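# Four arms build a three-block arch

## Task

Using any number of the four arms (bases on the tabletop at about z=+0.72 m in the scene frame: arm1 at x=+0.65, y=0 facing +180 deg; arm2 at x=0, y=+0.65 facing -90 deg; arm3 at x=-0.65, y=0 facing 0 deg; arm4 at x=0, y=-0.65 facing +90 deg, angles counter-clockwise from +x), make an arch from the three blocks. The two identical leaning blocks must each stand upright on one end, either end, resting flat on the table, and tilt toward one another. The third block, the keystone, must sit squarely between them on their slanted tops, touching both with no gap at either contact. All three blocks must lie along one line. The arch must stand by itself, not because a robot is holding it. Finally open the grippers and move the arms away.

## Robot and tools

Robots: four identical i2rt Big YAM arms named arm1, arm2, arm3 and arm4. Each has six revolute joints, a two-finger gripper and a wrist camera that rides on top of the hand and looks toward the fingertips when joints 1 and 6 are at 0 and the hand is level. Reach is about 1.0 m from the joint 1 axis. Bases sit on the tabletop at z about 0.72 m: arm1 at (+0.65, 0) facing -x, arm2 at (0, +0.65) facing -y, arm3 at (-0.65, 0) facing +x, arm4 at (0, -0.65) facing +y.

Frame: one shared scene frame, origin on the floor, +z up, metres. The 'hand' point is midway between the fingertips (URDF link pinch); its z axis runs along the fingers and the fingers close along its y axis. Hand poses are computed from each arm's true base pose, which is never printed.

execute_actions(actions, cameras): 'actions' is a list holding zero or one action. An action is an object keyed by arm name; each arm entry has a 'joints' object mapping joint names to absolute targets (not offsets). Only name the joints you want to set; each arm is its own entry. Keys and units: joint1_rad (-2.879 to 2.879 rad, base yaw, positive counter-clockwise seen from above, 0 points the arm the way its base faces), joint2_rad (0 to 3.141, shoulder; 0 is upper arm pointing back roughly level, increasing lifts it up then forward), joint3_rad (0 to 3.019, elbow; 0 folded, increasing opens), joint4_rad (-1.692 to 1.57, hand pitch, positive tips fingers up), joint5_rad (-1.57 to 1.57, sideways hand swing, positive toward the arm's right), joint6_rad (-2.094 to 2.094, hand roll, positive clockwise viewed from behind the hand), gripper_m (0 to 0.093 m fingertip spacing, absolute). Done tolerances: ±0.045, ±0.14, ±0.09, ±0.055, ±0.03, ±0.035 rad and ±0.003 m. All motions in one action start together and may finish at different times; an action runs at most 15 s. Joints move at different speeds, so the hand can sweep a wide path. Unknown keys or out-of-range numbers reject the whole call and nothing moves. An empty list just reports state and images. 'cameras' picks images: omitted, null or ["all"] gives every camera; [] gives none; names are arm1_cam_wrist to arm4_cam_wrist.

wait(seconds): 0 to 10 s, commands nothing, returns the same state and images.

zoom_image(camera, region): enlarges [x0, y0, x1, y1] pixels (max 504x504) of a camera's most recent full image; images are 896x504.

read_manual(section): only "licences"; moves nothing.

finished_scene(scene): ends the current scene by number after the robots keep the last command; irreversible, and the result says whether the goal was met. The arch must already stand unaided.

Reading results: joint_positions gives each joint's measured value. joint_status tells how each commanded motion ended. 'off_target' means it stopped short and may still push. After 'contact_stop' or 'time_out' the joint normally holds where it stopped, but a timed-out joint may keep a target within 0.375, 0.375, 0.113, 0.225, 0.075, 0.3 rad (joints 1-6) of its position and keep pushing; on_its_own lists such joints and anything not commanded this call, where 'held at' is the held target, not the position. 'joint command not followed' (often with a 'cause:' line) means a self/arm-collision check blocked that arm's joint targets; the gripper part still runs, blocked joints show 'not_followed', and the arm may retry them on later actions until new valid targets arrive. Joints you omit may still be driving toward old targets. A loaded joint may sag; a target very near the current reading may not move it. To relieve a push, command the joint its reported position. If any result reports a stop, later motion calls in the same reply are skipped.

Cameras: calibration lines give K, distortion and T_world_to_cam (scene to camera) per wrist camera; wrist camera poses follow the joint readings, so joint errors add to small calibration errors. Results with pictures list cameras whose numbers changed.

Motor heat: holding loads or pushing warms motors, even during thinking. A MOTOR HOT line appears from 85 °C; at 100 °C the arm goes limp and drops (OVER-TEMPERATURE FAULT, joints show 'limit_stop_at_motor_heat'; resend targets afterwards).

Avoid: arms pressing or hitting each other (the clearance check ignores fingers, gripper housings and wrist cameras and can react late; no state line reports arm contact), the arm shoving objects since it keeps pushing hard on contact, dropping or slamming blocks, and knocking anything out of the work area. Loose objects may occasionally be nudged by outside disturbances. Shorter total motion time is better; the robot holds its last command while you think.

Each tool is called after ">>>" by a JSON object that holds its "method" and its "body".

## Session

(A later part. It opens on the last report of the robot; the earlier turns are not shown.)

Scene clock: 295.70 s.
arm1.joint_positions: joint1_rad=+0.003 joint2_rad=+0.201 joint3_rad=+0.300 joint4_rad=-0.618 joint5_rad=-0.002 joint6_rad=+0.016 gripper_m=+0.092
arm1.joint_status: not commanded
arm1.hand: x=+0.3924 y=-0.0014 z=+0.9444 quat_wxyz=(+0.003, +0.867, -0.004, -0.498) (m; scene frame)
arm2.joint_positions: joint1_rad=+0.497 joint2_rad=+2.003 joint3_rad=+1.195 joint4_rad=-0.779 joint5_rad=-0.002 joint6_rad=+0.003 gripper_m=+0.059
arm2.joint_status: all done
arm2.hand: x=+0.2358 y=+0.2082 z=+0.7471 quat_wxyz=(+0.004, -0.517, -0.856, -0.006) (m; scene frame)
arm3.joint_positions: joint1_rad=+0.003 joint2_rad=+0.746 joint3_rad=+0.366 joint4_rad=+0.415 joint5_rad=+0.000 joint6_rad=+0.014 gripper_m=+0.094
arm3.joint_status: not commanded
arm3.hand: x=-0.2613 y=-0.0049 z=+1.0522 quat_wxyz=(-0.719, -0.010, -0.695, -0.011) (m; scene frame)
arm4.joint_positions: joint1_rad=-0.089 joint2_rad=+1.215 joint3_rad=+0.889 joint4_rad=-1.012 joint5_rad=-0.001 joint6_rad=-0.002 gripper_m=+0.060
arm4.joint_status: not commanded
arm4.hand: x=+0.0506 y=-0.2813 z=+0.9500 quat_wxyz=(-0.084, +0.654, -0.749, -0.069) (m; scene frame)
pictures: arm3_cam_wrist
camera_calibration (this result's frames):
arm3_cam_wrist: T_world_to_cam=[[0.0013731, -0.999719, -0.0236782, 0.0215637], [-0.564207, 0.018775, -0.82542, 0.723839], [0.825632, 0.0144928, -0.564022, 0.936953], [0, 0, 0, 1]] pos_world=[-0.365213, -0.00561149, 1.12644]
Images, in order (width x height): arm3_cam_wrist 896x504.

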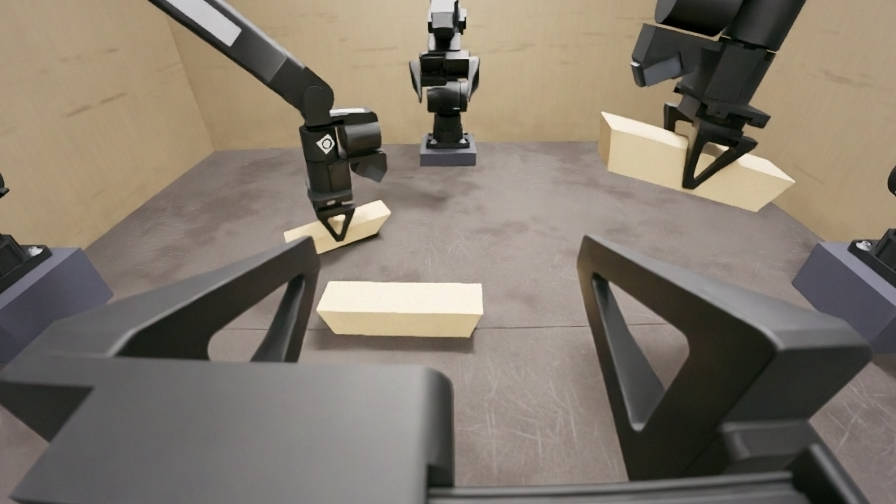

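>>> {"method": "execute_actions", "body": {"actions": [{"arm2":{"joints":{"gripper_m":0.092}}}], "cameras": []}}

>>> {"method": "execute_actions", "body": {"actions": [{"arm2":{"joints":{"joint2_rad":1.75,"joint3_rad":1.4,"joint4_rad":-1.15}}}], "cameras": []}}

>>> {"method": "execute_actions", "body": {"actions": [{"arm2":{"joints":{"joint1_rad":0.02,"joint2_rad":2.05,"joint3_rad":1.77,"joint4_rad":-1.25}},"arm4":{"joints":{"joint2_rad":0.9,"joint3_rad":0.6,"joint4_rad":-0.8}}}], "cameras": ["arm2_cam_wrist"]}}

Scene clock: 297.00 s.
arm1.joint_positions: joint1_rad=+0.003 joint2_rad=+0.201 joint3_rad=+0.300 joint4_rad=-0.618 joint5_rad=-0.002 joint6_rad=+0.016 gripper_m=+0.092
arm1.joint_status: not commanded
arm1.hand: x=+0.3924 y=-0.0014 z=+0.9444 quat_wxyz=(+0.003, +0.867, -0.004, -0.498) (m; scene frame)
arm2.joint_positions: joint1_rad=+0.497 joint2_rad=+1.997 joint3_rad=+1.195 joint4_rad=-0.779 joint5_rad=-0.002 joint6_rad=+0.003 gripper_m=+0.092
arm2.joint_status: all done
arm2.hand: x=+0.2363 y=+0.2072 z=+0.7499 quat_wxyz=(+0.002, -0.517, -0.856, -0.005) (m; scene frame)
arm3.joint_positions: joint1_rad=+0.003 joint2_rad=+0.746 joint3_rad=+0.366 joint4_rad=+0.415 joint5_rad=+0.000 joint6_rad=+0.014 gripper_m=+0.094
arm3.joint_status: not commanded
arm3.hand: x=-0.2613 y=-0.0049 z=+1.0522 quat_wxyz=(-0.719, -0.010, -0.695, -0.011) (m; scene frame)
arm4.joint_positions: joint1_rad=-0.089 joint2_rad=+1.215 joint3_rad=+0.889 joint4_rad=-1.012 joint5_rad=-0.001 joint6_rad=-0.002 gripper_m=+0.060
arm4.joint_status: not commanded
arm4.hand: x=+0.0506 y=-0.2813 z=+0.9500 quat_wxyz=(-0.084, +0.654, -0.749, -0.069) (m; scene frame)
pictures: none
No camera images: the call's "cameras" was empty. Leave "cameras" out to get every camera's image.

Scene clock: 298.30 s.
arm1.joint_positions: joint1_rad=+0.003 joint2_rad=+0.201 joint3_rad=+0.300 joint4_rad=-0.618 joint5_rad=-0.002 joint6_rad=+0.016 gripper_m=+0.092
arm1.joint_status: not commanded
arm1.hand: x=+0.3924 y=-0.0014 z=+0.9444 quat_wxyz=(+0.003, +0.867, -0.004, -0.498) (m; scene frame)
arm2.joint_positions: joint1_rad=+0.497 joint2_rad=+1.745 joint3_rad=+1.385 joint4_rad=-1.142 joint5_rad=-0.002 joint6_rad=+0.003 gripper_m=+0.092
arm2.joint_status: all done
arm2.hand: x=+0.2474 y=+0.1847 z=+0.9348 quat_wxyz=(-0.032, -0.517, -0.856, +0.016) (m; scene frame)
arm3.joint_positions: joint1_rad=+0.003 joint2_rad=+0.746 joint3_rad=+0.366 joint4_rad=+0.415 joint5_rad=+0.000 joint6_rad=+0.014 gripper_m=+0.094
arm3.joint_status: not commanded
arm3.hand: x=-0.2613 y=-0.0049 z=+1.0522 quat_wxyz=(-0.719, -0.010, -0.695, -0.011) (m; scene frame)
arm4.joint_positions: joint1_rad=-0.089 joint2_rad=+1.215 joint3_rad=+0.889 joint4_rad=-1.012 joint5_rad=-0.001 joint6_rad=-0.002 gripper_m=+0.060
arm4.joint_status: not commanded
arm4.hand: x=+0.0506 y=-0.2813 z=+0.9500 quat_wxyz=(-0.084, +0.654, -0.749, -0.069) (m; scene frame)
pictures: none
No camera images: the call's "cameras" was empty. Leave "cameras" out to get every camera's image.

Scene clock: 300.10 s.
arm1.joint_positions: joint1_rad=+0.003 joint2_rad=+0.201 joint3_rad=+0.300 joint4_rad=-0.618 joint5_rad=-0.002 joint6_rad=+0.016 gripper_m=+0.092
arm1.joint_status: not commanded
arm1.hand: x=+0.3924 y=-0.0014 z=+0.9444 quat_wxyz=(+0.003, +0.867, -0.004, -0.498) (m; scene frame)
arm2.joint_positions: joint1_rad=+0.025 joint2_rad=+2.064 joint3_rad=+1.718 joint4_rad=-1.241 joint5_rad=+0.000 joint6_rad=+0.003 gripper_m=+0.092
arm2.joint_status: all done
arm2.hand: x=+0.0090 y=+0.0358 z=+0.8781 quat_wxyz=(+0.005, -0.703, -0.711, -0.007) (m; scene frame)
arm3.joint_positions: joint1_rad=+0.003 joint2_rad=+0.746 joint3_rad=+0.366 joint4_rad=+0.415 joint5_rad=+0.000 joint6_rad=+0.014 gripper_m=+0.094
arm3.joint_status: not commanded
arm3.hand: x=-0.2613 y=-0.0049 z=+1.0522 quat_wxyz=(-0.719, -0.010, -0.695, -0.011) (m; scene frame)
arm4.joint_positions: joint1_rad=-0.089 joint2_rad=+0.915 joint3_rad=+0.586 joint4_rad=-0.824 joint5_rad=-0.001 joint6_rad=-0.002 gripper_m=+0.060
arm4.joint_status: all done
arm4.hand: x=+0.0417 y=-0.3472 z=+0.9274 quat_wxyz=(-0.153, +0.645, -0.738, -0.129) (m; scene frame)
pictures: arm2_cam_wrist
camera_calibration (this result's frames):
arm2_cam_wrist: T_world_to_cam=[[-0.999797, -0.0179246, -0.00916858, 0.021148], [-0.0197853, 0.790403, 0.612267, -0.564633], [-0.00372779, 0.612325, -0.790598, 0.797526], [0, 0, 0, 1]] pos_world=[0.0129453, -0.041678, 0.976422]
Images, in order (width x height): arm2_cam_wrist 896x504.

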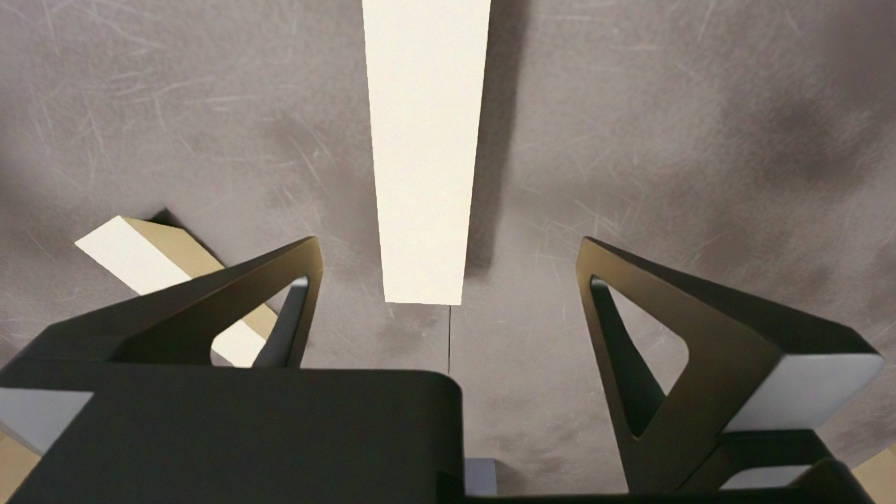

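>>> {"method": "execute_actions", "body": {"actions": [{"arm2":{"joints":{"joint1_rad":0.06,"joint2_rad":2.215,"joint3_rad":1.63,"joint4_rad":-0.96}}}], "cameras": []}}

>>> {"method": "execute_actions", "body": {"actions": [{"arm2":{"joints":{"gripper_m":0.045}}}], "cameras": ["arm2_cam_wrist"]}}

Scene clock: 302.13 s.
arm1.joint_positions: joint1_rad=+0.003 joint2_rad=+0.201 joint3_rad=+0.300 joint4_rad=-0.618 joint5_rad=-0.002 joint6_rad=+0.016 gripper_m=+0.092
arm1.joint_status: not commanded
arm1.hand: x=+0.3924 y=-0.0014 z=+0.9444 quat_wxyz=(+0.003, +0.867, -0.004, -0.498) (m; scene frame)
arm2.joint_positions: joint1_rad=+0.062 joint2_rad=+2.230 joint3_rad=+1.618 joint4_rad=-0.970 joint5_rad=+0.000 joint6_rad=+0.003 gripper_m=+0.092
arm2.joint_status: all done
arm2.hand: x=+0.0324 y=+0.0355 z=+0.7450 quat_wxyz=(+0.003, -0.689, -0.724, -0.005) (m; scene frame)
arm3.joint_positions: joint1_rad=+0.003 joint2_rad=+0.746 joint3_rad=+0.366 joint4_rad=+0.415 joint5_rad=+0.000 joint6_rad=+0.014 gripper_m=+0.094
arm3.joint_status: not commanded
arm3.hand: x=-0.2613 y=-0.0049 z=+1.0522 quat_wxyz=(-0.719, -0.010, -0.695, -0.011) (m; scene frame)
arm4.joint_positions: joint1_rad=-0.089 joint2_rad=+0.915 joint3_rad=+0.586 joint4_rad=-0.824 joint5_rad=-0.001 joint6_rad=-0.002 gripper_m=+0.060
arm4.joint_status: not commanded
arm4.hand: x=+0.0417 y=-0.3472 z=+0.9274 quat_wxyz=(-0.153, +0.645, -0.738, -0.129) (m; scene frame)
pictures: none
No camera images: the call's "cameras" was empty. Leave "cameras" out to get every camera's image.

Scene clock: 302.73 s.
arm1.joint_positions: joint1_rad=+0.003 joint2_rad=+0.201 joint3_rad=+0.300 joint4_rad=-0.618 joint5_rad=-0.002 joint6_rad=+0.016 gripper_m=+0.092
arm1.joint_status: not commanded
arm1.hand: x=+0.3924 y=-0.0014 z=+0.9444 quat_wxyz=(+0.003, +0.867, -0.004, -0.498) (m; scene frame)
arm2.joint_positions: joint1_rad=+0.060 joint2_rad=+2.230 joint3_rad=+1.618 joint4_rad=-0.968 joint5_rad=+0.003 joint6_rad=+0.002 gripper_m=+0.059
arm2.joint_status: gripper_m off_target (ended at +0.059, target +0.045)
arm2.hand: x=+0.0307 y=+0.0349 z=+0.7450 quat_wxyz=(+0.003, -0.690, -0.724, -0.003) (m; scene frame)
arm3.joint_positions: joint1_rad=+0.003 joint2_rad=+0.746 joint3_rad=+0.366 joint4_rad=+0.415 joint5_rad=+0.000 joint6_rad=+0.014 gripper_m=+0.094
arm3.joint_status: not commanded
arm3.hand: x=-0.2613 y=-0.0049 z=+1.0522 quat_wxyz=(-0.719, -0.010, -0.695, -0.011) (m; scene frame)
arm4.joint_positions: joint1_rad=-0.089 joint2_rad=+0.915 joint3_rad=+0.586 joint4_rad=-0.824 joint5_rad=-0.001 joint6_rad=-0.002 gripper_m=+0.060
arm4.joint_status: not commanded
arm4.hand: x=+0.0417 y=-0.3472 z=+0.9274 quat_wxyz=(-0.153, +0.645, -0.738, -0.129) (m; scene frame)
pictures: arm2_cam_wrist
camera_calibration (this result's frames):
arm2_cam_wrist: T_world_to_cam=[[-0.998511, -0.0542083, -0.00613354, 0.0405994], [-0.0468391, 0.794224, 0.605817, -0.47651], [-0.0279689, 0.605202, -0.795581, 0.697591], [0, 0, 0, 1]] pos_world=[0.0377305, -0.0415263, 0.843917]
Images, in order (width x height): arm2_cam_wrist 896x504.

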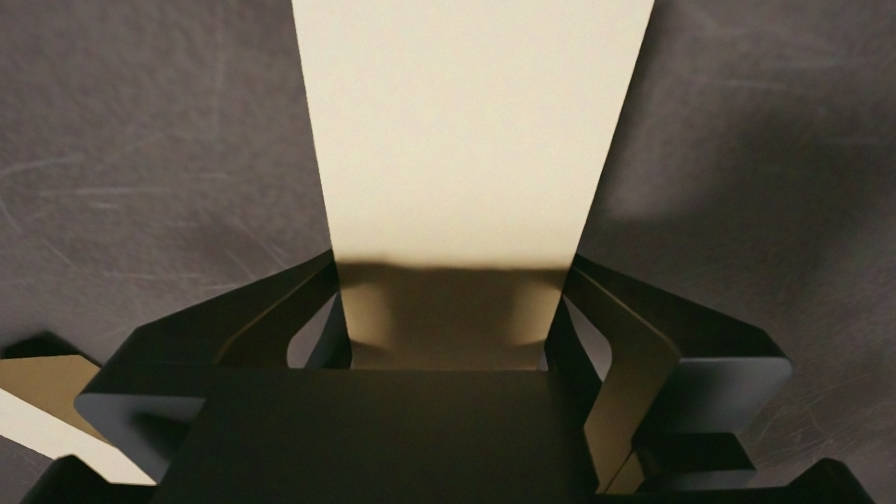

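>>> {"method": "execute_actions", "body": {"actions": [{"arm2":{"joints":{"joint2_rad":1.95,"joint3_rad":1.65,"joint4_rad":-1.2}}}], "cameras": []}}

>>> {"method": "execute_actions", "body": {"actions": [{"arm2":{"joints":{"joint1_rad":0.015,"joint2_rad":1.3,"joint3_rad":0.95,"joint4_rad":-1.0}}}], "cameras": []}}

>>> {"method": "execute_actions", "body": {"actions": [{"arm2":{"joints":{"joint3_rad":0.72,"joint4_rad":0.3}},"arm4":{"joints":{"joint1_rad":0.03,"joint2_rad":1.3,"joint3_rad":0.72,"joint4_rad":0.25}}}], "cameras": ["arm3_cam_wrist"]}}

Scene clock: 306.83 s.
arm1.joint_positions: joint1_rad=+0.003 joint2_rad=+0.201 joint3_rad=+0.300 joint4_rad=-0.618 joint5_rad=-0.002 joint6_rad=+0.016 gripper_m=+0.092
arm1.joint_status: not commanded
arm1.hand: x=+0.3924 y=-0.0014 z=+0.9444 quat_wxyz=(+0.003, +0.867, -0.004, -0.498) (m; scene frame)
arm2.joint_positions: joint1_rad=+0.060 joint2_rad=+1.974 joint3_rad=+1.618 joint4_rad=-1.191 joint5_rad=+0.003 joint6_rad=+0.002 gripper_m=+0.059
arm2.joint_status: all done
arm2.hand: x=+0.0290 y=+0.0559 z=+0.8950 quat_wxyz=(-0.009, -0.690, -0.724, +0.008) (m; scene frame)
arm3.joint_positions: joint1_rad=+0.003 joint2_rad=+0.746 joint3_rad=+0.366 joint4_rad=+0.415 joint5_rad=+0.000 joint6_rad=+0.014 gripper_m=+0.094
arm3.joint_status: not commanded
arm3.hand: x=-0.2613 y=-0.0049 z=+1.0522 quat_wxyz=(-0.719, -0.010, -0.695, -0.011) (m; scene frame)
arm4.joint_positions: joint1_rad=-0.089 joint2_rad=+0.915 joint3_rad=+0.586 joint4_rad=-0.824 joint5_rad=-0.001 joint6_rad=-0.002 gripper_m=+0.060
arm4.joint_status: not commanded
arm4.hand: x=+0.0417 y=-0.3472 z=+0.9274 quat_wxyz=(-0.153, +0.645, -0.738, -0.129) (m; scene frame)
pictures: none
No camera images: the call's "cameras" was empty. Leave "cameras" out to get every camera's image.

Scene clock: 308.23 s.
arm1.joint_positions: joint1_rad=+0.003 joint2_rad=+0.201 joint3_rad=+0.300 joint4_rad=-0.618 joint5_rad=-0.002 joint6_rad=+0.016 gripper_m=+0.092
arm1.joint_status: not commanded
arm1.hand: x=+0.3924 y=-0.0014 z=+0.9444 quat_wxyz=(+0.003, +0.867, -0.004, -0.498) (m; scene frame)
arm2.joint_positions: joint1_rad=+0.009 joint2_rad=+1.314 joint3_rad=+0.929 joint4_rad=-1.009 joint5_rad=+0.003 joint6_rad=+0.002 gripper_m=+0.059
arm2.joint_status: all done
arm2.hand: x=-0.0017 y=+0.2632 z=+0.9507 quat_wxyz=(-0.063, -0.706, -0.703, +0.062) (m; scene frame)
arm3.joint_positions: joint1_rad=+0.003 joint2_rad=+0.746 joint3_rad=+0.366 joint4_rad=+0.415 joint5_rad=+0.000 joint6_rad=+0.014 gripper_m=+0.094
arm3.joint_status: not commanded
arm3.hand: x=-0.2613 y=-0.0049 z=+1.0522 quat_wxyz=(-0.719, -0.010, -0.695, -0.011) (m; scene frame)
arm4.joint_positions: joint1_rad=-0.089 joint2_rad=+0.915 joint3_rad=+0.586 joint4_rad=-0.824 joint5_rad=-0.001 joint6_rad=-0.002 gripper_m=+0.060
arm4.joint_status: not commanded
arm4.hand: x=+0.0417 y=-0.3472 z=+0.9274 quat_wxyz=(-0.153, +0.645, -0.738, -0.129) (m; scene frame)
pictures: none
No camera images: the call's "cameras" was empty. Leave "cameras" out to get every camera's image.

Scene clock: 309.90 s.
arm1.joint_positions: joint1_rad=+0.003 joint2_rad=+0.201 joint3_rad=+0.300 joint4_rad=-0.618 joint5_rad=-0.002 joint6_rad=+0.016 gripper_m=+0.092
arm1.joint_status: not commanded
arm1.hand: x=+0.3924 y=-0.0014 z=+0.9444 quat_wxyz=(+0.003, +0.867, -0.004, -0.498) (m; scene frame)
arm2.joint_positions: joint1_rad=+0.009 joint2_rad=+1.320 joint3_rad=+0.684 joint4_rad=+0.256 joint5_rad=+0.003 joint6_rad=+0.002 gripper_m=+0.059
arm2.joint_status: all done
arm2.hand: x=-0.0021 y=+0.1226 z=+1.0177 quat_wxyz=(-0.397, -0.588, -0.583, +0.396) (m; scene frame)
arm3.joint_positions: joint1_rad=+0.003 joint2_rad=+0.746 joint3_rad=+0.366 joint4_rad=+0.415 joint5_rad=+0.000 joint6_rad=+0.014 gripper_m=+0.094
arm3.joint_status: not commanded
arm3.hand: x=-0.2613 y=-0.0049 z=+1.0522 quat_wxyz=(-0.719, -0.010, -0.695, -0.011) (m; scene frame)
arm4.joint_positions: joint1_rad=+0.025 joint2_rad=+1.327 joint3_rad=+0.649 joint4_rad=+0.209 joint5_rad=-0.001 joint6_rad=+0.000 gripper_m=+0.060
arm4.joint_status: all done
arm4.hand: x=+0.0115 y=-0.1366 z=+0.9634 quat_wxyz=(-0.371, +0.600, -0.611, -0.360) (m; scene frame)
pictures: arm3_cam_wrist
camera_calibration (this result's frames):
arm3_cam_wrist: T_world_to_cam=[[0.0013731, -0.999719, -0.0236782, 0.0215637], [-0.564207, 0.018775, -0.82542, 0.723839], [0.825632, 0.0144928, -0.564022, 0.936953], [0, 0, 0, 1]] pos_world=[-0.365213, -0.00561149, 1.12644]
Images, in order (width x height): arm3_cam_wrist 896x504.

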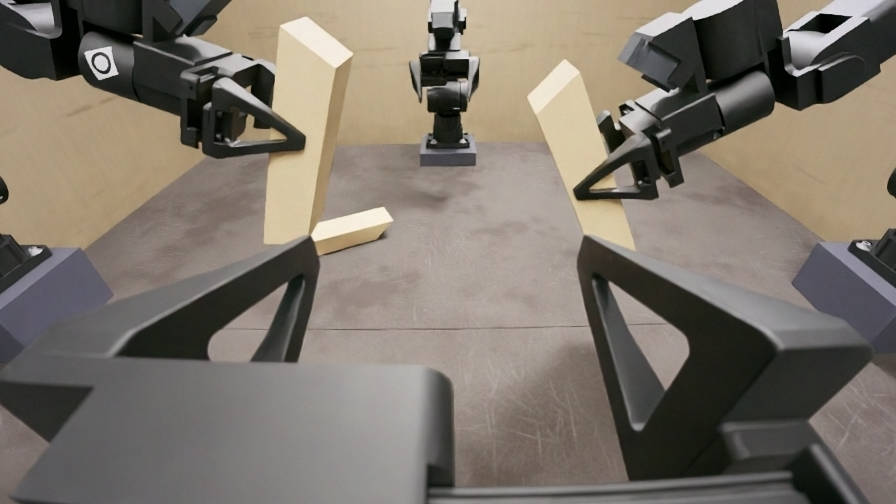

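>>> {"method": "execute_actions", "body": {"actions": [{"arm2":{"joints":{"joint1_rad":0.025,"joint2_rad":1.79,"joint3_rad":0.63,"joint4_rad":0.9}},"arm4":{"joints":{"joint2_rad":1.72,"joint3_rad":0.69,"joint4_rad":0.8}}}], "cameras": ["arm3_cam_wrist"]}}

Scene clock: 311.73 s.
arm1.joint_positions: joint1_rad=+0.003 joint2_rad=+0.201 joint3_rad=+0.300 joint4_rad=-0.618 joint5_rad=-0.002 joint6_rad=+0.016 gripper_m=+0.092
arm1.joint_status: not commanded
arm1.hand: x=+0.3924 y=-0.0014 z=+0.9444 quat_wxyz=(+0.003, +0.867, -0.004, -0.498) (m; scene frame)
arm2.joint_positions: joint1_rad=+0.019 joint2_rad=+1.826 joint3_rad=+0.610 joint4_rad=+0.856 joint5_rad=+0.003 joint6_rad=+0.002 gripper_m=+0.059
arm2.joint_status: all done
arm2.hand: x=+0.0042 y=+0.1058 z=+0.8566 quat_wxyz=(-0.405, -0.581, -0.582, +0.399) (m; scene frame)
arm3.joint_positions: joint1_rad=+0.003 joint2_rad=+0.746 joint3_rad=+0.366 joint4_rad=+0.415 joint5_rad=+0.000 joint6_rad=+0.014 gripper_m=+0.094
arm3.joint_status: not commanded
arm3.hand: x=-0.2613 y=-0.0049 z=+1.0522 quat_wxyz=(-0.719, -0.010, -0.695, -0.011) (m; scene frame)
arm4.joint_positions: joint1_rad=+0.025 joint2_rad=+1.755 joint3_rad=+0.649 joint4_rad=+0.758 joint5_rad=-0.001 joint6_rad=+0.000 gripper_m=+0.060
arm4.joint_status: all done
arm4.hand: x=+0.0131 y=-0.0910 z=+0.8641 quat_wxyz=(-0.407, +0.577, -0.588, -0.395) (m; scene frame)
pictures: arm3_cam_wrist
camera_calibration (this result's frames):
arm3_cam_wrist: T_world_to_cam=[[0.0013731, -0.999719, -0.0236782, 0.0215637], [-0.564207, 0.018775, -0.82542, 0.723839], [0.825632, 0.0144928, -0.564022, 0.936953], [0, 0, 0, 1]] pos_world=[-0.365213, -0.00561149, 1.12644]
Images, in order (width x height): arm3_cam_wrist 896x504.

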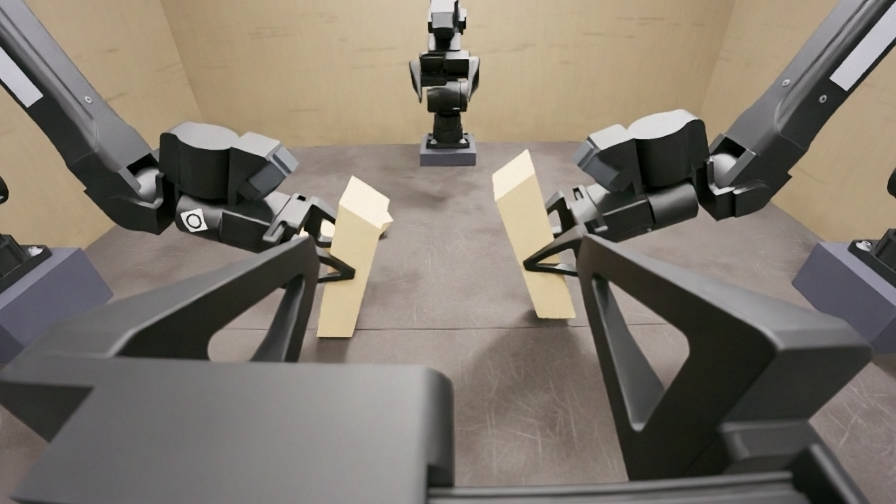

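>>> {"method": "zoom_image", "body": {"camera": "arm3_cam_wrist", "region": [290,130,610,350]}}

Region (290, 130, 610, 350) of arm3_cam_wrist's 896x504 image, scaled by 1.575, with more detail than that image has; it fills the top 346 rows of this view, and the rest is white.

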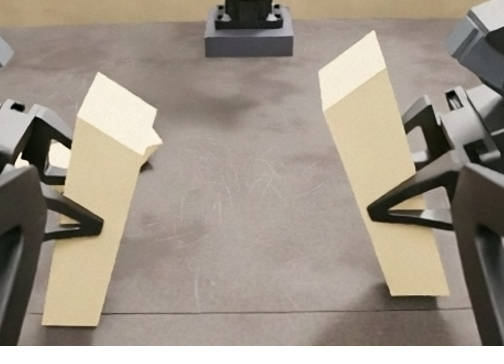

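>>> {"method": "execute_actions", "body": {"actions": [{"arm2":{"joints":{"joint2_rad":1.84,"joint3_rad":0.675,"joint4_rad":0.91}},"arm4":{"joints":{"joint2_rad":1.76,"joint3_rad":0.6,"joint4_rad":0.845}}}], "cameras": ["arm3_cam_wrist"]}}

>>> {"method": "zoom_image", "body": {"camera": "arm3_cam_wrist", "region": [290,130,610,350]}}

Scene clock: 315.07 s.
arm1.joint_positions: joint1_rad=+0.003 joint2_rad=+0.201 joint3_rad=+0.300 joint4_rad=-0.618 joint5_rad=-0.002 joint6_rad=+0.016 gripper_m=+0.092
arm1.joint_status: not commanded
arm1.hand: x=+0.3924 y=-0.0014 z=+0.9444 quat_wxyz=(+0.003, +0.867, -0.004, -0.498) (m; scene frame)
arm2.joint_positions: joint1_rad=+0.019 joint2_rad=+1.858 joint3_rad=+0.619 joint4_rad=+0.868 joint5_rad=+0.003 joint6_rad=+0.002 gripper_m=+0.059
arm2.joint_status: all done
arm2.hand: x=+0.0043 y=+0.1039 z=+0.8460 quat_wxyz=(-0.402, -0.583, -0.584, +0.396) (m; scene frame)
arm3.joint_positions: joint1_rad=+0.003 joint2_rad=+0.746 joint3_rad=+0.366 joint4_rad=+0.415 joint5_rad=+0.000 joint6_rad=+0.014 gripper_m=+0.094
arm3.joint_status: not commanded
arm3.hand: x=-0.2613 y=-0.0049 z=+1.0522 quat_wxyz=(-0.719, -0.010, -0.695, -0.011) (m; scene frame)
arm4.joint_positions: joint1_rad=+0.025 joint2_rad=+1.775 joint3_rad=+0.586 joint4_rad=+0.806 joint5_rad=-0.001 joint6_rad=+0.000 gripper_m=+0.060
arm4.joint_status: all done
arm4.hand: x=+0.0127 y=-0.1161 z=+0.8408 quat_wxyz=(-0.397, +0.583, -0.594, -0.385) (m; scene frame)
pictures: arm3_cam_wrist
camera_calibration (this result's frames):
arm3_cam_wrist: T_world_to_cam=[[0.0013731, -0.999719, -0.0236782, 0.0215637], [-0.564207, 0.018775, -0.82542, 0.723839], [0.825632, 0.0144928, -0.564022, 0.936953], [0, 0, 0, 1]] pos_world=[-0.365213, -0.00561149, 1.12644]
Images, in order (width x height): arm3_cam_wrist 896x504.

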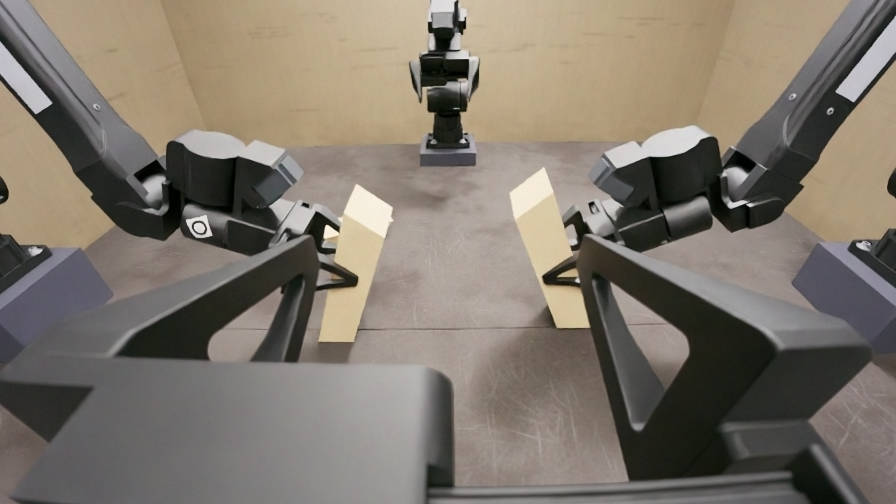

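Region (290, 130, 610, 350) of arm3_cam_wrist's 896x504 image, scaled by 1.575, with more detail than that image has; it fills the top 346 rows of this view, and the rest is white.

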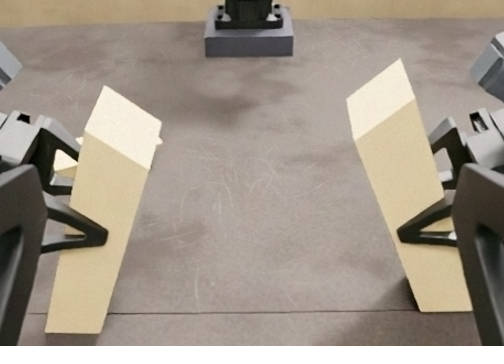

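>>> {"method": "execute_actions", "body": {"actions": [{"arm2":{"joints":{"joint3_rad":0.70}},"arm4":{"joints":{"joint3_rad":0.67}}}], "cameras": ["arm3_cam_wrist"]}}

>>> {"method": "zoom_image", "body": {"camera": "arm3_cam_wrist", "region": [290,130,610,350]}}

Scene clock: 316.53 s.
arm1.joint_positions: joint1_rad=+0.003 joint2_rad=+0.201 joint3_rad=+0.300 joint4_rad=-0.618 joint5_rad=-0.002 joint6_rad=+0.016 gripper_m=+0.092
arm1.joint_status: not commanded
arm1.hand: x=+0.3924 y=-0.0014 z=+0.9444 quat_wxyz=(+0.003, +0.867, -0.004, -0.498) (m; scene frame)
arm2.joint_positions: joint1_rad=+0.019 joint2_rad=+1.858 joint3_rad=+0.647 joint4_rad=+0.868 joint5_rad=+0.003 joint6_rad=+0.002 gripper_m=+0.059
arm2.joint_status: all done
arm2.hand: x=+0.0044 y=+0.0915 z=+0.8561 quat_wxyz=(-0.410, -0.577, -0.579, +0.404) (m; scene frame)
arm3.joint_positions: joint1_rad=+0.003 joint2_rad=+0.746 joint3_rad=+0.366 joint4_rad=+0.415 joint5_rad=+0.000 joint6_rad=+0.014 gripper_m=+0.094
arm3.joint_status: not commanded
arm3.hand: x=-0.2613 y=-0.0049 z=+1.0522 quat_wxyz=(-0.719, -0.010, -0.695, -0.011) (m; scene frame)
arm4.joint_positions: joint1_rad=+0.025 joint2_rad=+1.775 joint3_rad=+0.621 joint4_rad=+0.806 joint5_rad=-0.001 joint6_rad=+0.000 gripper_m=+0.060
arm4.joint_status: all done
arm4.hand: x=+0.0130 y=-0.1004 z=+0.8538 quat_wxyz=(-0.408, +0.577, -0.587, -0.395) (m; scene frame)
pictures: arm3_cam_wrist
camera_calibration (this result's frames):
arm3_cam_wrist: T_world_to_cam=[[0.0013731, -0.999719, -0.0236782, 0.0215637], [-0.564207, 0.018775, -0.82542, 0.723839], [0.825632, 0.0144928, -0.564022, 0.936953], [0, 0, 0, 1]] pos_world=[-0.365213, -0.00561149, 1.12644]
Images, in order (width x height): arm3_cam_wrist 896x504.

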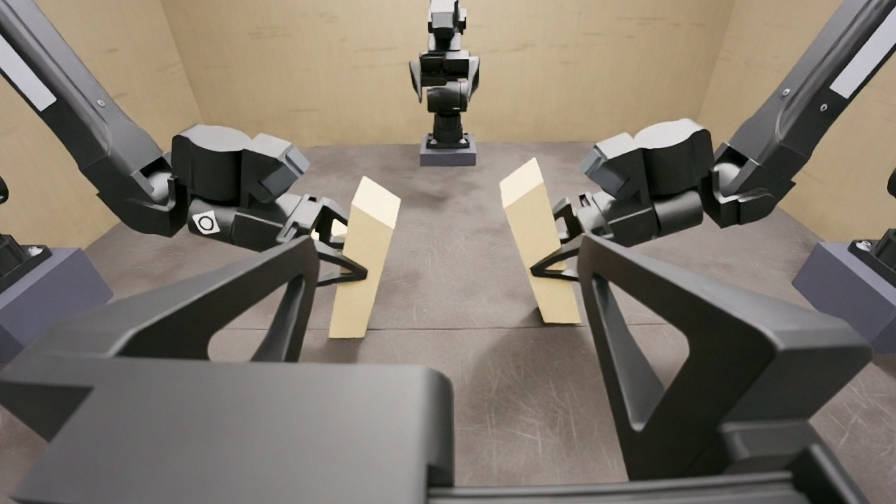

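Region (290, 130, 610, 350) of arm3_cam_wrist's 896x504 image, scaled by 1.575, with more detail than that image has; it fills the top 346 rows of this view, and the rest is white.

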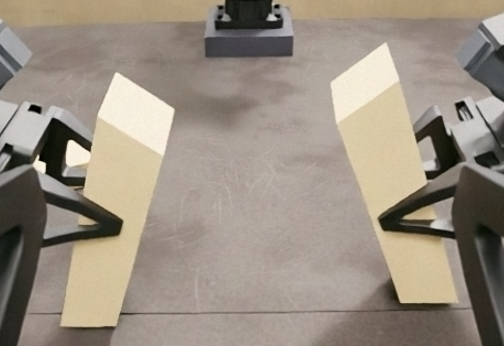

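>>> {"method": "execute_actions", "body": {"actions": [{"arm2":{"joints":{"joint1_rad":0.04,"joint2_rad":1.865,"joint4_rad":0.93}},"arm4":{"joints":{"joint2_rad":1.785,"joint4_rad":0.865}},"arm1":{"joints":{"joint1_rad":-0.485,"joint2_rad":1.66,"joint3_rad":1.26,"joint4_rad":-1.14,"joint6_rad":0.6}}}], "cameras": ["arm1_cam_wrist","arm3_cam_wrist"]}}

Scene clock: 320.00 s.
arm1.joint_positions: joint1_rad=-0.481 joint2_rad=+1.664 joint3_rad=+1.207 joint4_rad=-1.124 joint5_rad=-0.001 joint6_rad=+0.584 gripper_m=+0.092
arm1.joint_status: all done
arm1.hand: x=+0.2393 y=+0.2151 z=+0.8421 quat_wxyz=(-0.004, +0.861, -0.508, +0.008) (m; scene frame)
arm2.joint_positions: joint1_rad=+0.036 joint2_rad=+1.881 joint3_rad=+0.647 joint4_rad=+0.885 joint5_rad=+0.003 joint6_rad=+0.002 gripper_m=+0.059
arm2.joint_status: all done
arm2.hand: x=+0.0138 y=+0.0925 z=+0.8474 quat_wxyz=(-0.412, -0.574, -0.585, +0.399) (m; scene frame)
arm3.joint_positions: joint1_rad=+0.003 joint2_rad=+0.746 joint3_rad=+0.366 joint4_rad=+0.415 joint5_rad=+0.000 joint6_rad=+0.014 gripper_m=+0.094
arm3.joint_status: not commanded
arm3.hand: x=-0.2613 y=-0.0049 z=+1.0522 quat_wxyz=(-0.719, -0.010, -0.695, -0.011) (m; scene frame)
arm4.joint_positions: joint1_rad=+0.025 joint2_rad=+1.795 joint3_rad=+0.621 joint4_rad=+0.822 joint5_rad=-0.001 joint6_rad=+0.000 gripper_m=+0.060
arm4.joint_status: all done
arm4.hand: x=+0.0130 y=-0.1008 z=+0.8468 quat_wxyz=(-0.406, +0.577, -0.588, -0.394) (m; scene frame)
pictures: arm1_cam_wrist, arm3_cam_wrist
camera_calibration (this result's frames):
arm1_cam_wrist: T_world_to_cam=[[0.875916, 0.4822, 0.0159529, -0.324746], [0.37938, -0.708819, 0.594682, -0.43478], [0.298063, -0.514839, -0.803803, 0.840107], [0, 0, 0, 1]] pos_world=[0.198992, 0.280933, 0.939016]
arm3_cam_wrist: T_world_to_cam=[[0.0013731, -0.999719, -0.0236782, 0.0215637], [-0.564207, 0.018775, -0.82542, 0.723839], [0.825632, 0.0144928, -0.564022, 0.936953], [0, 0, 0, 1]] pos_world=[-0.365213, -0.00561149, 1.12644]
Images, in order (width x height): arm1_cam_wrist 896x504, arm3_cam_wrist 896x504.

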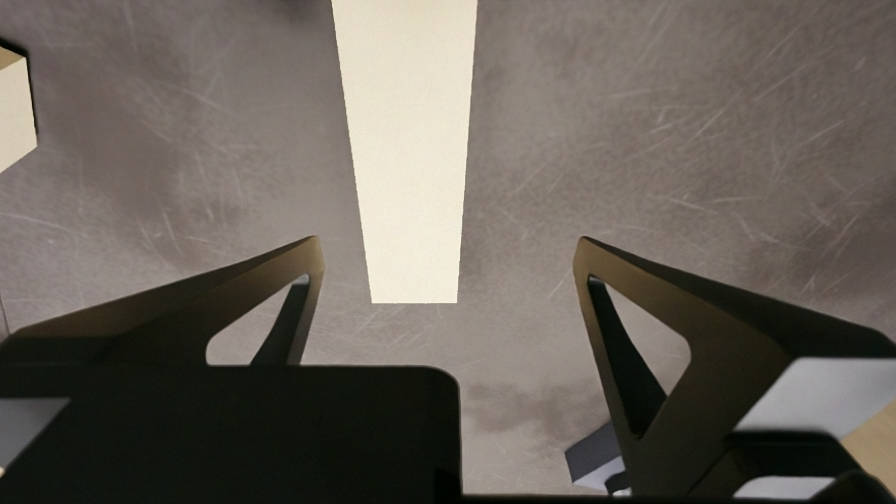

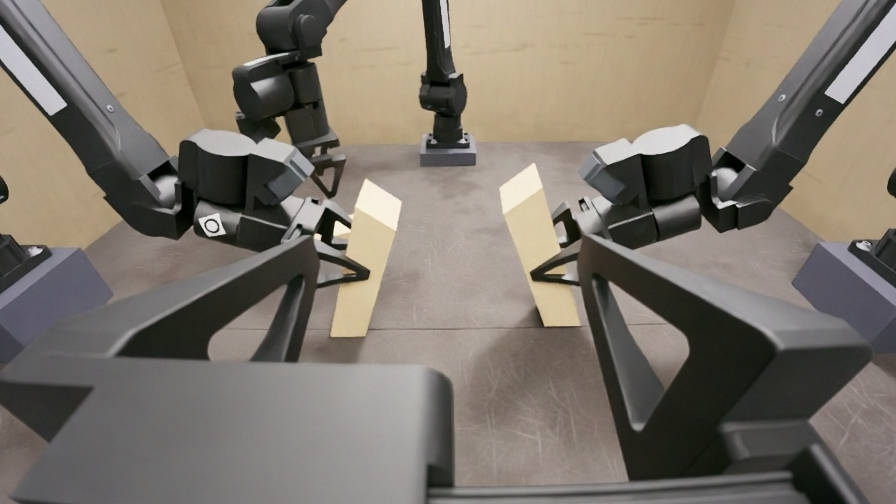

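>>> {"method": "execute_actions", "body": {"actions": [{"arm1":{"joints":{"joint1_rad":-0.44,"joint6_rad":0.63}}}], "cameras": []}}

>>> {"method": "execute_actions", "body": {"actions": [{"arm1":{"joints":{"joint2_rad":1.83,"joint3_rad":1.135,"joint4_rad":-0.85}}}], "cameras": ["arm1_cam_wrist"]}}

Scene clock: 321.13 s.
arm1.joint_positions: joint1_rad=-0.441 joint2_rad=+1.664 joint3_rad=+1.207 joint4_rad=-1.124 joint5_rad=-0.001 joint6_rad=+0.614 gripper_m=+0.092
arm1.joint_status: all done
arm1.hand: x=+0.2311 y=+0.1986 z=+0.8419 quat_wxyz=(-0.004, +0.864, -0.504, +0.008) (m; scene frame)
arm2.joint_positions: joint1_rad=+0.036 joint2_rad=+1.881 joint3_rad=+0.647 joint4_rad=+0.885 joint5_rad=+0.003 joint6_rad=+0.002 gripper_m=+0.059
arm2.joint_status: not commanded
arm2.hand: x=+0.0138 y=+0.0925 z=+0.8474 quat_wxyz=(-0.412, -0.574, -0.585, +0.399) (m; scene frame)
arm3.joint_positions: joint1_rad=+0.003 joint2_rad=+0.746 joint3_rad=+0.366 joint4_rad=+0.415 joint5_rad=+0.000 joint6_rad=+0.014 gripper_m=+0.094
arm3.joint_status: not commanded
arm3.hand: x=-0.2613 y=-0.0049 z=+1.0522 quat_wxyz=(-0.719, -0.010, -0.695, -0.011) (m; scene frame)
arm4.joint_positions: joint1_rad=+0.025 joint2_rad=+1.795 joint3_rad=+0.621 joint4_rad=+0.822 joint5_rad=-0.001 joint6_rad=+0.000 gripper_m=+0.060
arm4.joint_status: not commanded
arm4.hand: x=+0.0130 y=-0.1008 z=+0.8468 quat_wxyz=(-0.406, +0.577, -0.588, -0.394) (m; scene frame)
pictures: none
No camera images: the call's "cameras" was empty. Leave "cameras" out to get every camera's image.

Scene clock: 322.17 s.
arm1.joint_positions: joint1_rad=-0.443 joint2_rad=+1.834 joint3_rad=+1.132 joint4_rad=-0.867 joint5_rad=-0.001 joint6_rad=+0.616 gripper_m=+0.092
arm1.joint_status: all done
arm1.hand: x=+0.2206 y=+0.2051 z=+0.7410 quat_wxyz=(-0.004, +0.863, -0.505, +0.002) (m; scene frame)
arm2.joint_positions: joint1_rad=+0.036 joint2_rad=+1.881 joint3_rad=+0.647 joint4_rad=+0.885 joint5_rad=+0.003 joint6_rad=+0.002 gripper_m=+0.059
arm2.joint_status: not commanded
arm2.hand: x=+0.0138 y=+0.0925 z=+0.8474 quat_wxyz=(-0.412, -0.574, -0.585, +0.399) (m; scene frame)
arm3.joint_positions: joint1_rad=+0.003 joint2_rad=+0.746 joint3_rad=+0.366 joint4_rad=+0.415 joint5_rad=+0.000 joint6_rad=+0.014 gripper_m=+0.094
arm3.joint_status: not commanded
arm3.hand: x=-0.2613 y=-0.0049 z=+1.0522 quat_wxyz=(-0.719, -0.010, -0.695, -0.011) (m; scene frame)
arm4.joint_positions: joint1_rad=+0.025 joint2_rad=+1.795 joint3_rad=+0.621 joint4_rad=+0.822 joint5_rad=-0.001 joint6_rad=+0.000 gripper_m=+0.060
arm4.joint_status: not commanded
arm4.hand: x=+0.0130 y=-0.1008 z=+0.8468 quat_wxyz=(-0.406, +0.577, -0.588, -0.394) (m; scene frame)
pictures: arm1_cam_wrist
camera_calibration (this result's frames):
arm1_cam_wrist: T_world_to_cam=[[0.87286, 0.487886, 0.00908545, -0.297362], [0.390321, -0.709242, 0.587048, -0.371319], [0.292857, -0.508864, -0.809501, 0.763489], [0, 0, 0, 1]] pos_world=[0.180897, 0.270236, 0.838729]
Images, in order (width x height): arm1_cam_wrist 896x504.

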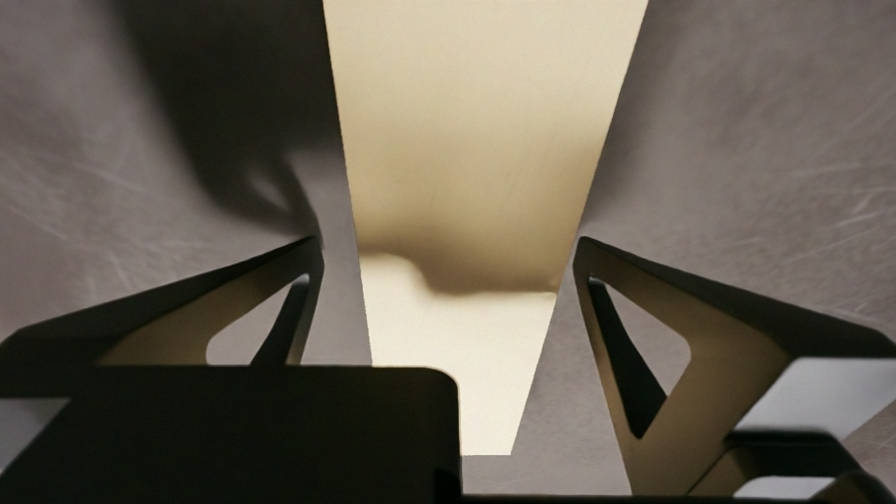

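>>> {"method": "execute_actions", "body": {"actions": [{"arm1":{"joints":{"gripper_m":0.045}}}], "cameras": []}}

>>> {"method": "execute_actions", "body": {"actions": [{"arm1":{"joints":{"joint2_rad":1.55,"joint3_rad":1.4,"joint4_rad":-1.4}}}], "cameras": []}}

>>> {"method": "execute_actions", "body": {"actions": [{"arm1":{"joints":{"joint1_rad":0.02,"joint3_rad":1.6,"joint4_rad":-1.6,"joint6_rad":1.61}}}], "cameras": []}}

>>> {"method": "execute_actions", "body": {"actions": [{"arm1":{"joints":{"joint2_rad":1.75,"joint3_rad":1.97,"joint4_rad":-1.69}}}], "cameras": ["arm3_cam_wrist"]}}

Scene clock: 323.80 s.
arm1.joint_positions: joint1_rad=-0.443 joint2_rad=+1.834 joint3_rad=+1.132 joint4_rad=-0.867 joint5_rad=+0.000 joint6_rad=+0.616 gripper_m=+0.059
arm1.joint_status: gripper_m off_target (ended at +0.059, target +0.045)
arm1.hand: x=+0.2205 y=+0.2054 z=+0.7410 quat_wxyz=(-0.004, +0.863, -0.505, +0.002) (m; scene frame)
arm2.joint_positions: joint1_rad=+0.036 joint2_rad=+1.881 joint3_rad=+0.647 joint4_rad=+0.885 joint5_rad=+0.003 joint6_rad=+0.002 gripper_m=+0.059
arm2.joint_status: not commanded
arm2.hand: x=+0.0138 y=+0.0925 z=+0.8474 quat_wxyz=(-0.412, -0.574, -0.585, +0.399) (m; scene frame)
arm3.joint_positions: joint1_rad=+0.003 joint2_rad=+0.746 joint3_rad=+0.366 joint4_rad=+0.415 joint5_rad=+0.000 joint6_rad=+0.014 gripper_m=+0.094
arm3.joint_status: not commanded
arm3.hand: x=-0.2613 y=-0.0049 z=+1.0522 quat_wxyz=(-0.719, -0.010, -0.695, -0.011) (m; scene frame)
arm4.joint_positions: joint1_rad=+0.025 joint2_rad=+1.795 joint3_rad=+0.621 joint4_rad=+0.822 joint5_rad=-0.001 joint6_rad=+0.000 gripper_m=+0.060
arm4.joint_status: not commanded
arm4.hand: x=+0.0130 y=-0.1008 z=+0.8468 quat_wxyz=(-0.406, +0.577, -0.588, -0.394) (m; scene frame)
pictures: none
No camera images: the call's "cameras" was empty. Leave "cameras" out to get every camera's image.

Scene clock: 325.20 s.
arm1.joint_positions: joint1_rad=-0.443 joint2_rad=+1.556 joint3_rad=+1.387 joint4_rad=-1.382 joint5_rad=+0.000 joint6_rad=+0.616 gripper_m=+0.059
arm1.joint_status: all done
arm1.hand: x=+0.2300 y=+0.1991 z=+0.9555 quat_wxyz=(-0.003, +0.863, -0.505, -0.007) (m; scene frame)
arm2.joint_positions: joint1_rad=+0.036 joint2_rad=+1.881 joint3_rad=+0.647 joint4_rad=+0.885 joint5_rad=+0.003 joint6_rad=+0.002 gripper_m=+0.059
arm2.joint_status: not commanded
arm2.hand: x=+0.0138 y=+0.0925 z=+0.8474 quat_wxyz=(-0.412, -0.574, -0.585, +0.399) (m; scene frame)
arm3.joint_positions: joint1_rad=+0.003 joint2_rad=+0.746 joint3_rad=+0.366 joint4_rad=+0.415 joint5_rad=+0.000 joint6_rad=+0.014 gripper_m=+0.094
arm3.joint_status: not commanded
arm3.hand: x=-0.2613 y=-0.0049 z=+1.0522 quat_wxyz=(-0.719, -0.010, -0.695, -0.011) (m; scene frame)
arm4.joint_positions: joint1_rad=+0.025 joint2_rad=+1.795 joint3_rad=+0.621 joint4_rad=+0.822 joint5_rad=-0.001 joint6_rad=+0.000 gripper_m=+0.060
arm4.joint_status: not commanded
arm4.hand: x=+0.0130 y=-0.1008 z=+0.8468 quat_wxyz=(-0.406, +0.577, -0.588, -0.394) (m; scene frame)
pictures: none
No camera images: the call's "cameras" was empty. Leave "cameras" out to get every camera's image.

Scene clock: 327.07 s.
arm1.joint_positions: joint1_rad=+0.026 joint2_rad=+1.556 joint3_rad=+1.556 joint4_rad=-1.583 joint5_rad=-0.002 joint6_rad=+1.594 gripper_m=+0.059
arm1.joint_status: all done
arm1.hand: x=+0.1867 y=-0.0131 z=+1.0184 quat_wxyz=(-0.009, +0.708, -0.706, +0.006) (m; scene frame)
arm2.joint_positions: joint1_rad=+0.036 joint2_rad=+1.881 joint3_rad=+0.647 joint4_rad=+0.885 joint5_rad=+0.003 joint6_rad=+0.002 gripper_m=+0.059
arm2.joint_status: not commanded
arm2.hand: x=+0.0138 y=+0.0925 z=+0.8474 quat_wxyz=(-0.412, -0.574, -0.585, +0.399) (m; scene frame)
arm3.joint_positions: joint1_rad=+0.003 joint2_rad=+0.746 joint3_rad=+0.366 joint4_rad=+0.415 joint5_rad=+0.000 joint6_rad=+0.014 gripper_m=+0.094
arm3.joint_status: not commanded
arm3.hand: x=-0.2613 y=-0.0049 z=+1.0522 quat_wxyz=(-0.719, -0.010, -0.695, -0.011) (m; scene frame)
arm4.joint_positions: joint1_rad=+0.025 joint2_rad=+1.795 joint3_rad=+0.621 joint4_rad=+0.822 joint5_rad=-0.001 joint6_rad=+0.000 gripper_m=+0.060
arm4.joint_status: not commanded
arm4.hand: x=+0.0130 y=-0.1008 z=+0.8468 quat_wxyz=(-0.406, +0.577, -0.588, -0.394) (m; scene frame)
pictures: none
No camera images: the call's "cameras" was empty. Leave "cameras" out to get every camera's image.

Scene clock: 328.23 s.
arm1.joint_positions: joint1_rad=+0.026 joint2_rad=+1.761 joint3_rad=+1.910 joint4_rad=-1.664 joint5_rad=-0.002 joint6_rad=+1.595 gripper_m=+0.059
arm1.joint_status: all done
joint sent to its limit — the command would take arm1.joint4_rad past its lower limit, so that joint was sent only as far as its limit.
arm1.hand: x=+0.0979 y=-0.0155 z=+1.0539 quat_wxyz=(+0.016, +0.708, -0.706, -0.017) (m; scene frame)
arm2.joint_positions: joint1_rad=+0.036 joint2_rad=+1.881 joint3_rad=+0.647 joint4_rad=+0.885 joint5_rad=+0.003 joint6_rad=+0.002 gripper_m=+0.059
arm2.joint_status: not commanded
arm2.hand: x=+0.0138 y=+0.0925 z=+0.8474 quat_wxyz=(-0.412, -0.574, -0.585, +0.399) (m; scene frame)
arm3.joint_positions: joint1_rad=+0.003 joint2_rad=+0.746 joint3_rad=+0.366 joint4_rad=+0.415 joint5_rad=+0.000 joint6_rad=+0.014 gripper_m=+0.094
arm3.joint_status: not commanded
arm3.hand: x=-0.2613 y=-0.0049 z=+1.0522 quat_wxyz=(-0.719, -0.010, -0.695, -0.011) (m; scene frame)
arm4.joint_positions: joint1_rad=+0.025 joint2_rad=+1.795 joint3_rad=+0.621 joint4_rad=+0.822 joint5_rad=-0.001 joint6_rad=+0.000 gripper_m=+0.060
arm4.joint_status: not commanded
arm4.hand: x=+0.0130 y=-0.1008 z=+0.8468 quat_wxyz=(-0.406, +0.577, -0.588, -0.394) (m; scene frame)
pictures: arm3_cam_wrist
camera_calibration (this result's frames):
arm3_cam_wrist: T_world_to_cam=[[0.0013731, -0.999719, -0.0236782, 0.0215637], [-0.564207, 0.018775, -0.82542, 0.723839], [0.825632, 0.0144928, -0.564022, 0.936953], [0, 0, 0, 1]] pos_world=[-0.365213, -0.00561149, 1.12644]
Images, in order (width x height): arm3_cam_wrist 896x504.

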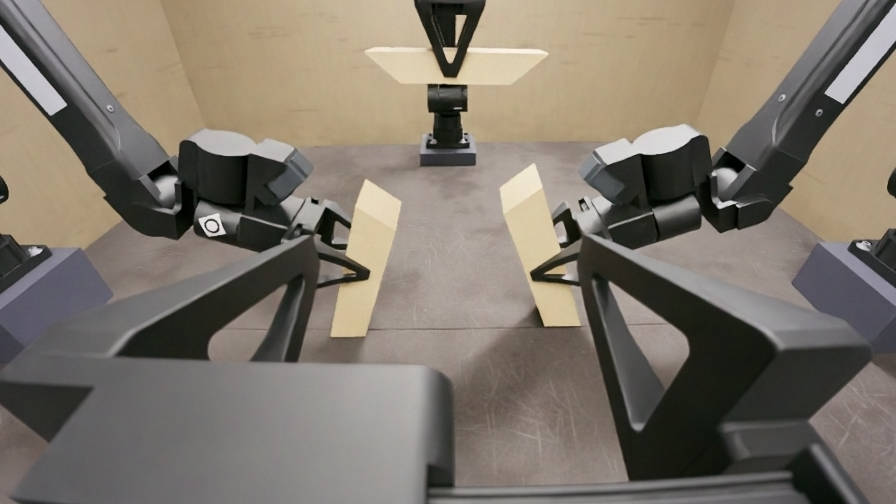

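>>> {"method": "execute_actions", "body": {"actions": [{"arm1":{"joints":{"joint1_rad":0.005,"joint2_rad":1.93,"joint3_rad":2.05,"joint4_rad":-1.66,"joint6_rad":1.6}}}], "cameras": ["arm3_cam_wrist","arm1_cam_wrist"]}}

Scene clock: 331.40 s.
arm1.joint_positions: joint1_rad=+0.011 joint2_rad=+1.951 joint3_rad=+2.007 joint4_rad=-1.664 joint5_rad=-0.001 joint6_rad=+1.595 gripper_m=+0.059
arm1.joint_status: all done
arm1.hand: x=+0.0522 y=-0.0073 z=+0.9858 quat_wxyz=(-0.017, +0.702, -0.712, +0.015) (m; scene frame)
arm2.joint_positions: joint1_rad=+0.036 joint2_rad=+1.881 joint3_rad=+0.647 joint4_rad=+0.885 joint5_rad=+0.003 joint6_rad=+0.002 gripper_m=+0.059
arm2.joint_status: not commanded
arm2.hand: x=+0.0138 y=+0.0925 z=+0.8474 quat_wxyz=(-0.412, -0.574, -0.585, +0.399) (m; scene frame)
arm3.joint_positions: joint1_rad=+0.003 joint2_rad=+0.746 joint3_rad=+0.366 joint4_rad=+0.415 joint5_rad=+0.000 joint6_rad=+0.014 gripper_m=+0.094
arm3.joint_status: not commanded
arm3.hand: x=-0.2613 y=-0.0049 z=+1.0522 quat_wxyz=(-0.719, -0.010, -0.695, -0.011) (m; scene frame)
arm4.joint_positions: joint1_rad=+0.025 joint2_rad=+1.795 joint3_rad=+0.621 joint4_rad=+0.822 joint5_rad=-0.001 joint6_rad=+0.000 gripper_m=+0.060
arm4.joint_status: not commanded
arm4.hand: x=+0.0130 y=-0.1008 z=+0.8468 quat_wxyz=(-0.406, +0.577, -0.588, -0.394) (m; scene frame)
pictures: arm1_cam_wrist, arm3_cam_wrist
camera_calibration (this result's frames):
arm1_cam_wrist: T_world_to_cam=[[0.998835, -0.0157914, 0.0456031, -0.095187], [-0.0394331, -0.811817, 0.582579, -0.573791], [0.0278217, -0.583699, -0.811493, 0.918117], [0, 0, 0, 1]] pos_world=[0.0469062, 0.0685874, 1.08367]
arm3_cam_wrist: T_world_to_cam=[[0.0013731, -0.999719, -0.0236782, 0.0215637], [-0.564207, 0.018775, -0.82542, 0.723839], [0.825632, 0.0144928, -0.564022, 0.936953], [0, 0, 0, 1]] pos_world=[-0.365213, -0.00561149, 1.12644]
Images, in order (width x height): arm1_cam_wrist 896x504, arm3_cam_wrist 896x504.

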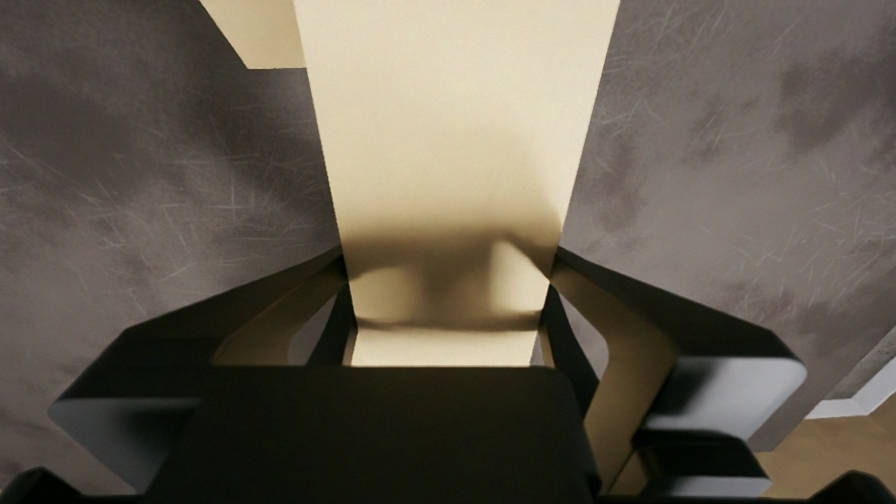

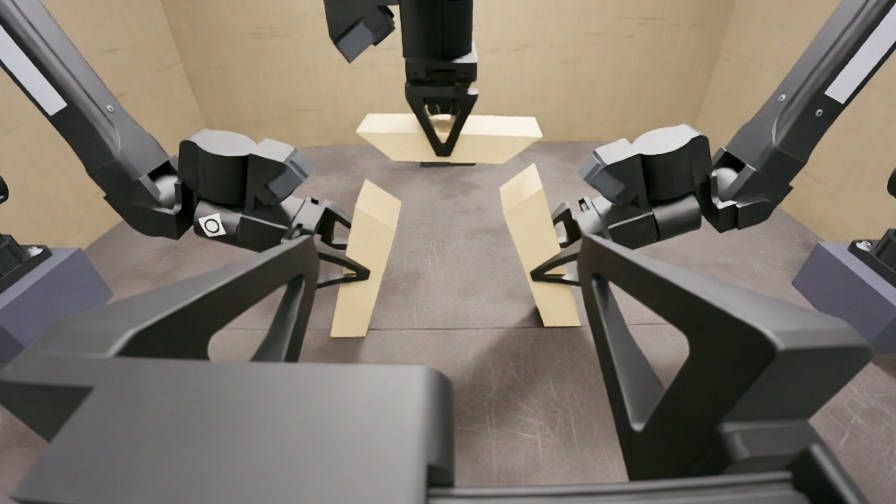

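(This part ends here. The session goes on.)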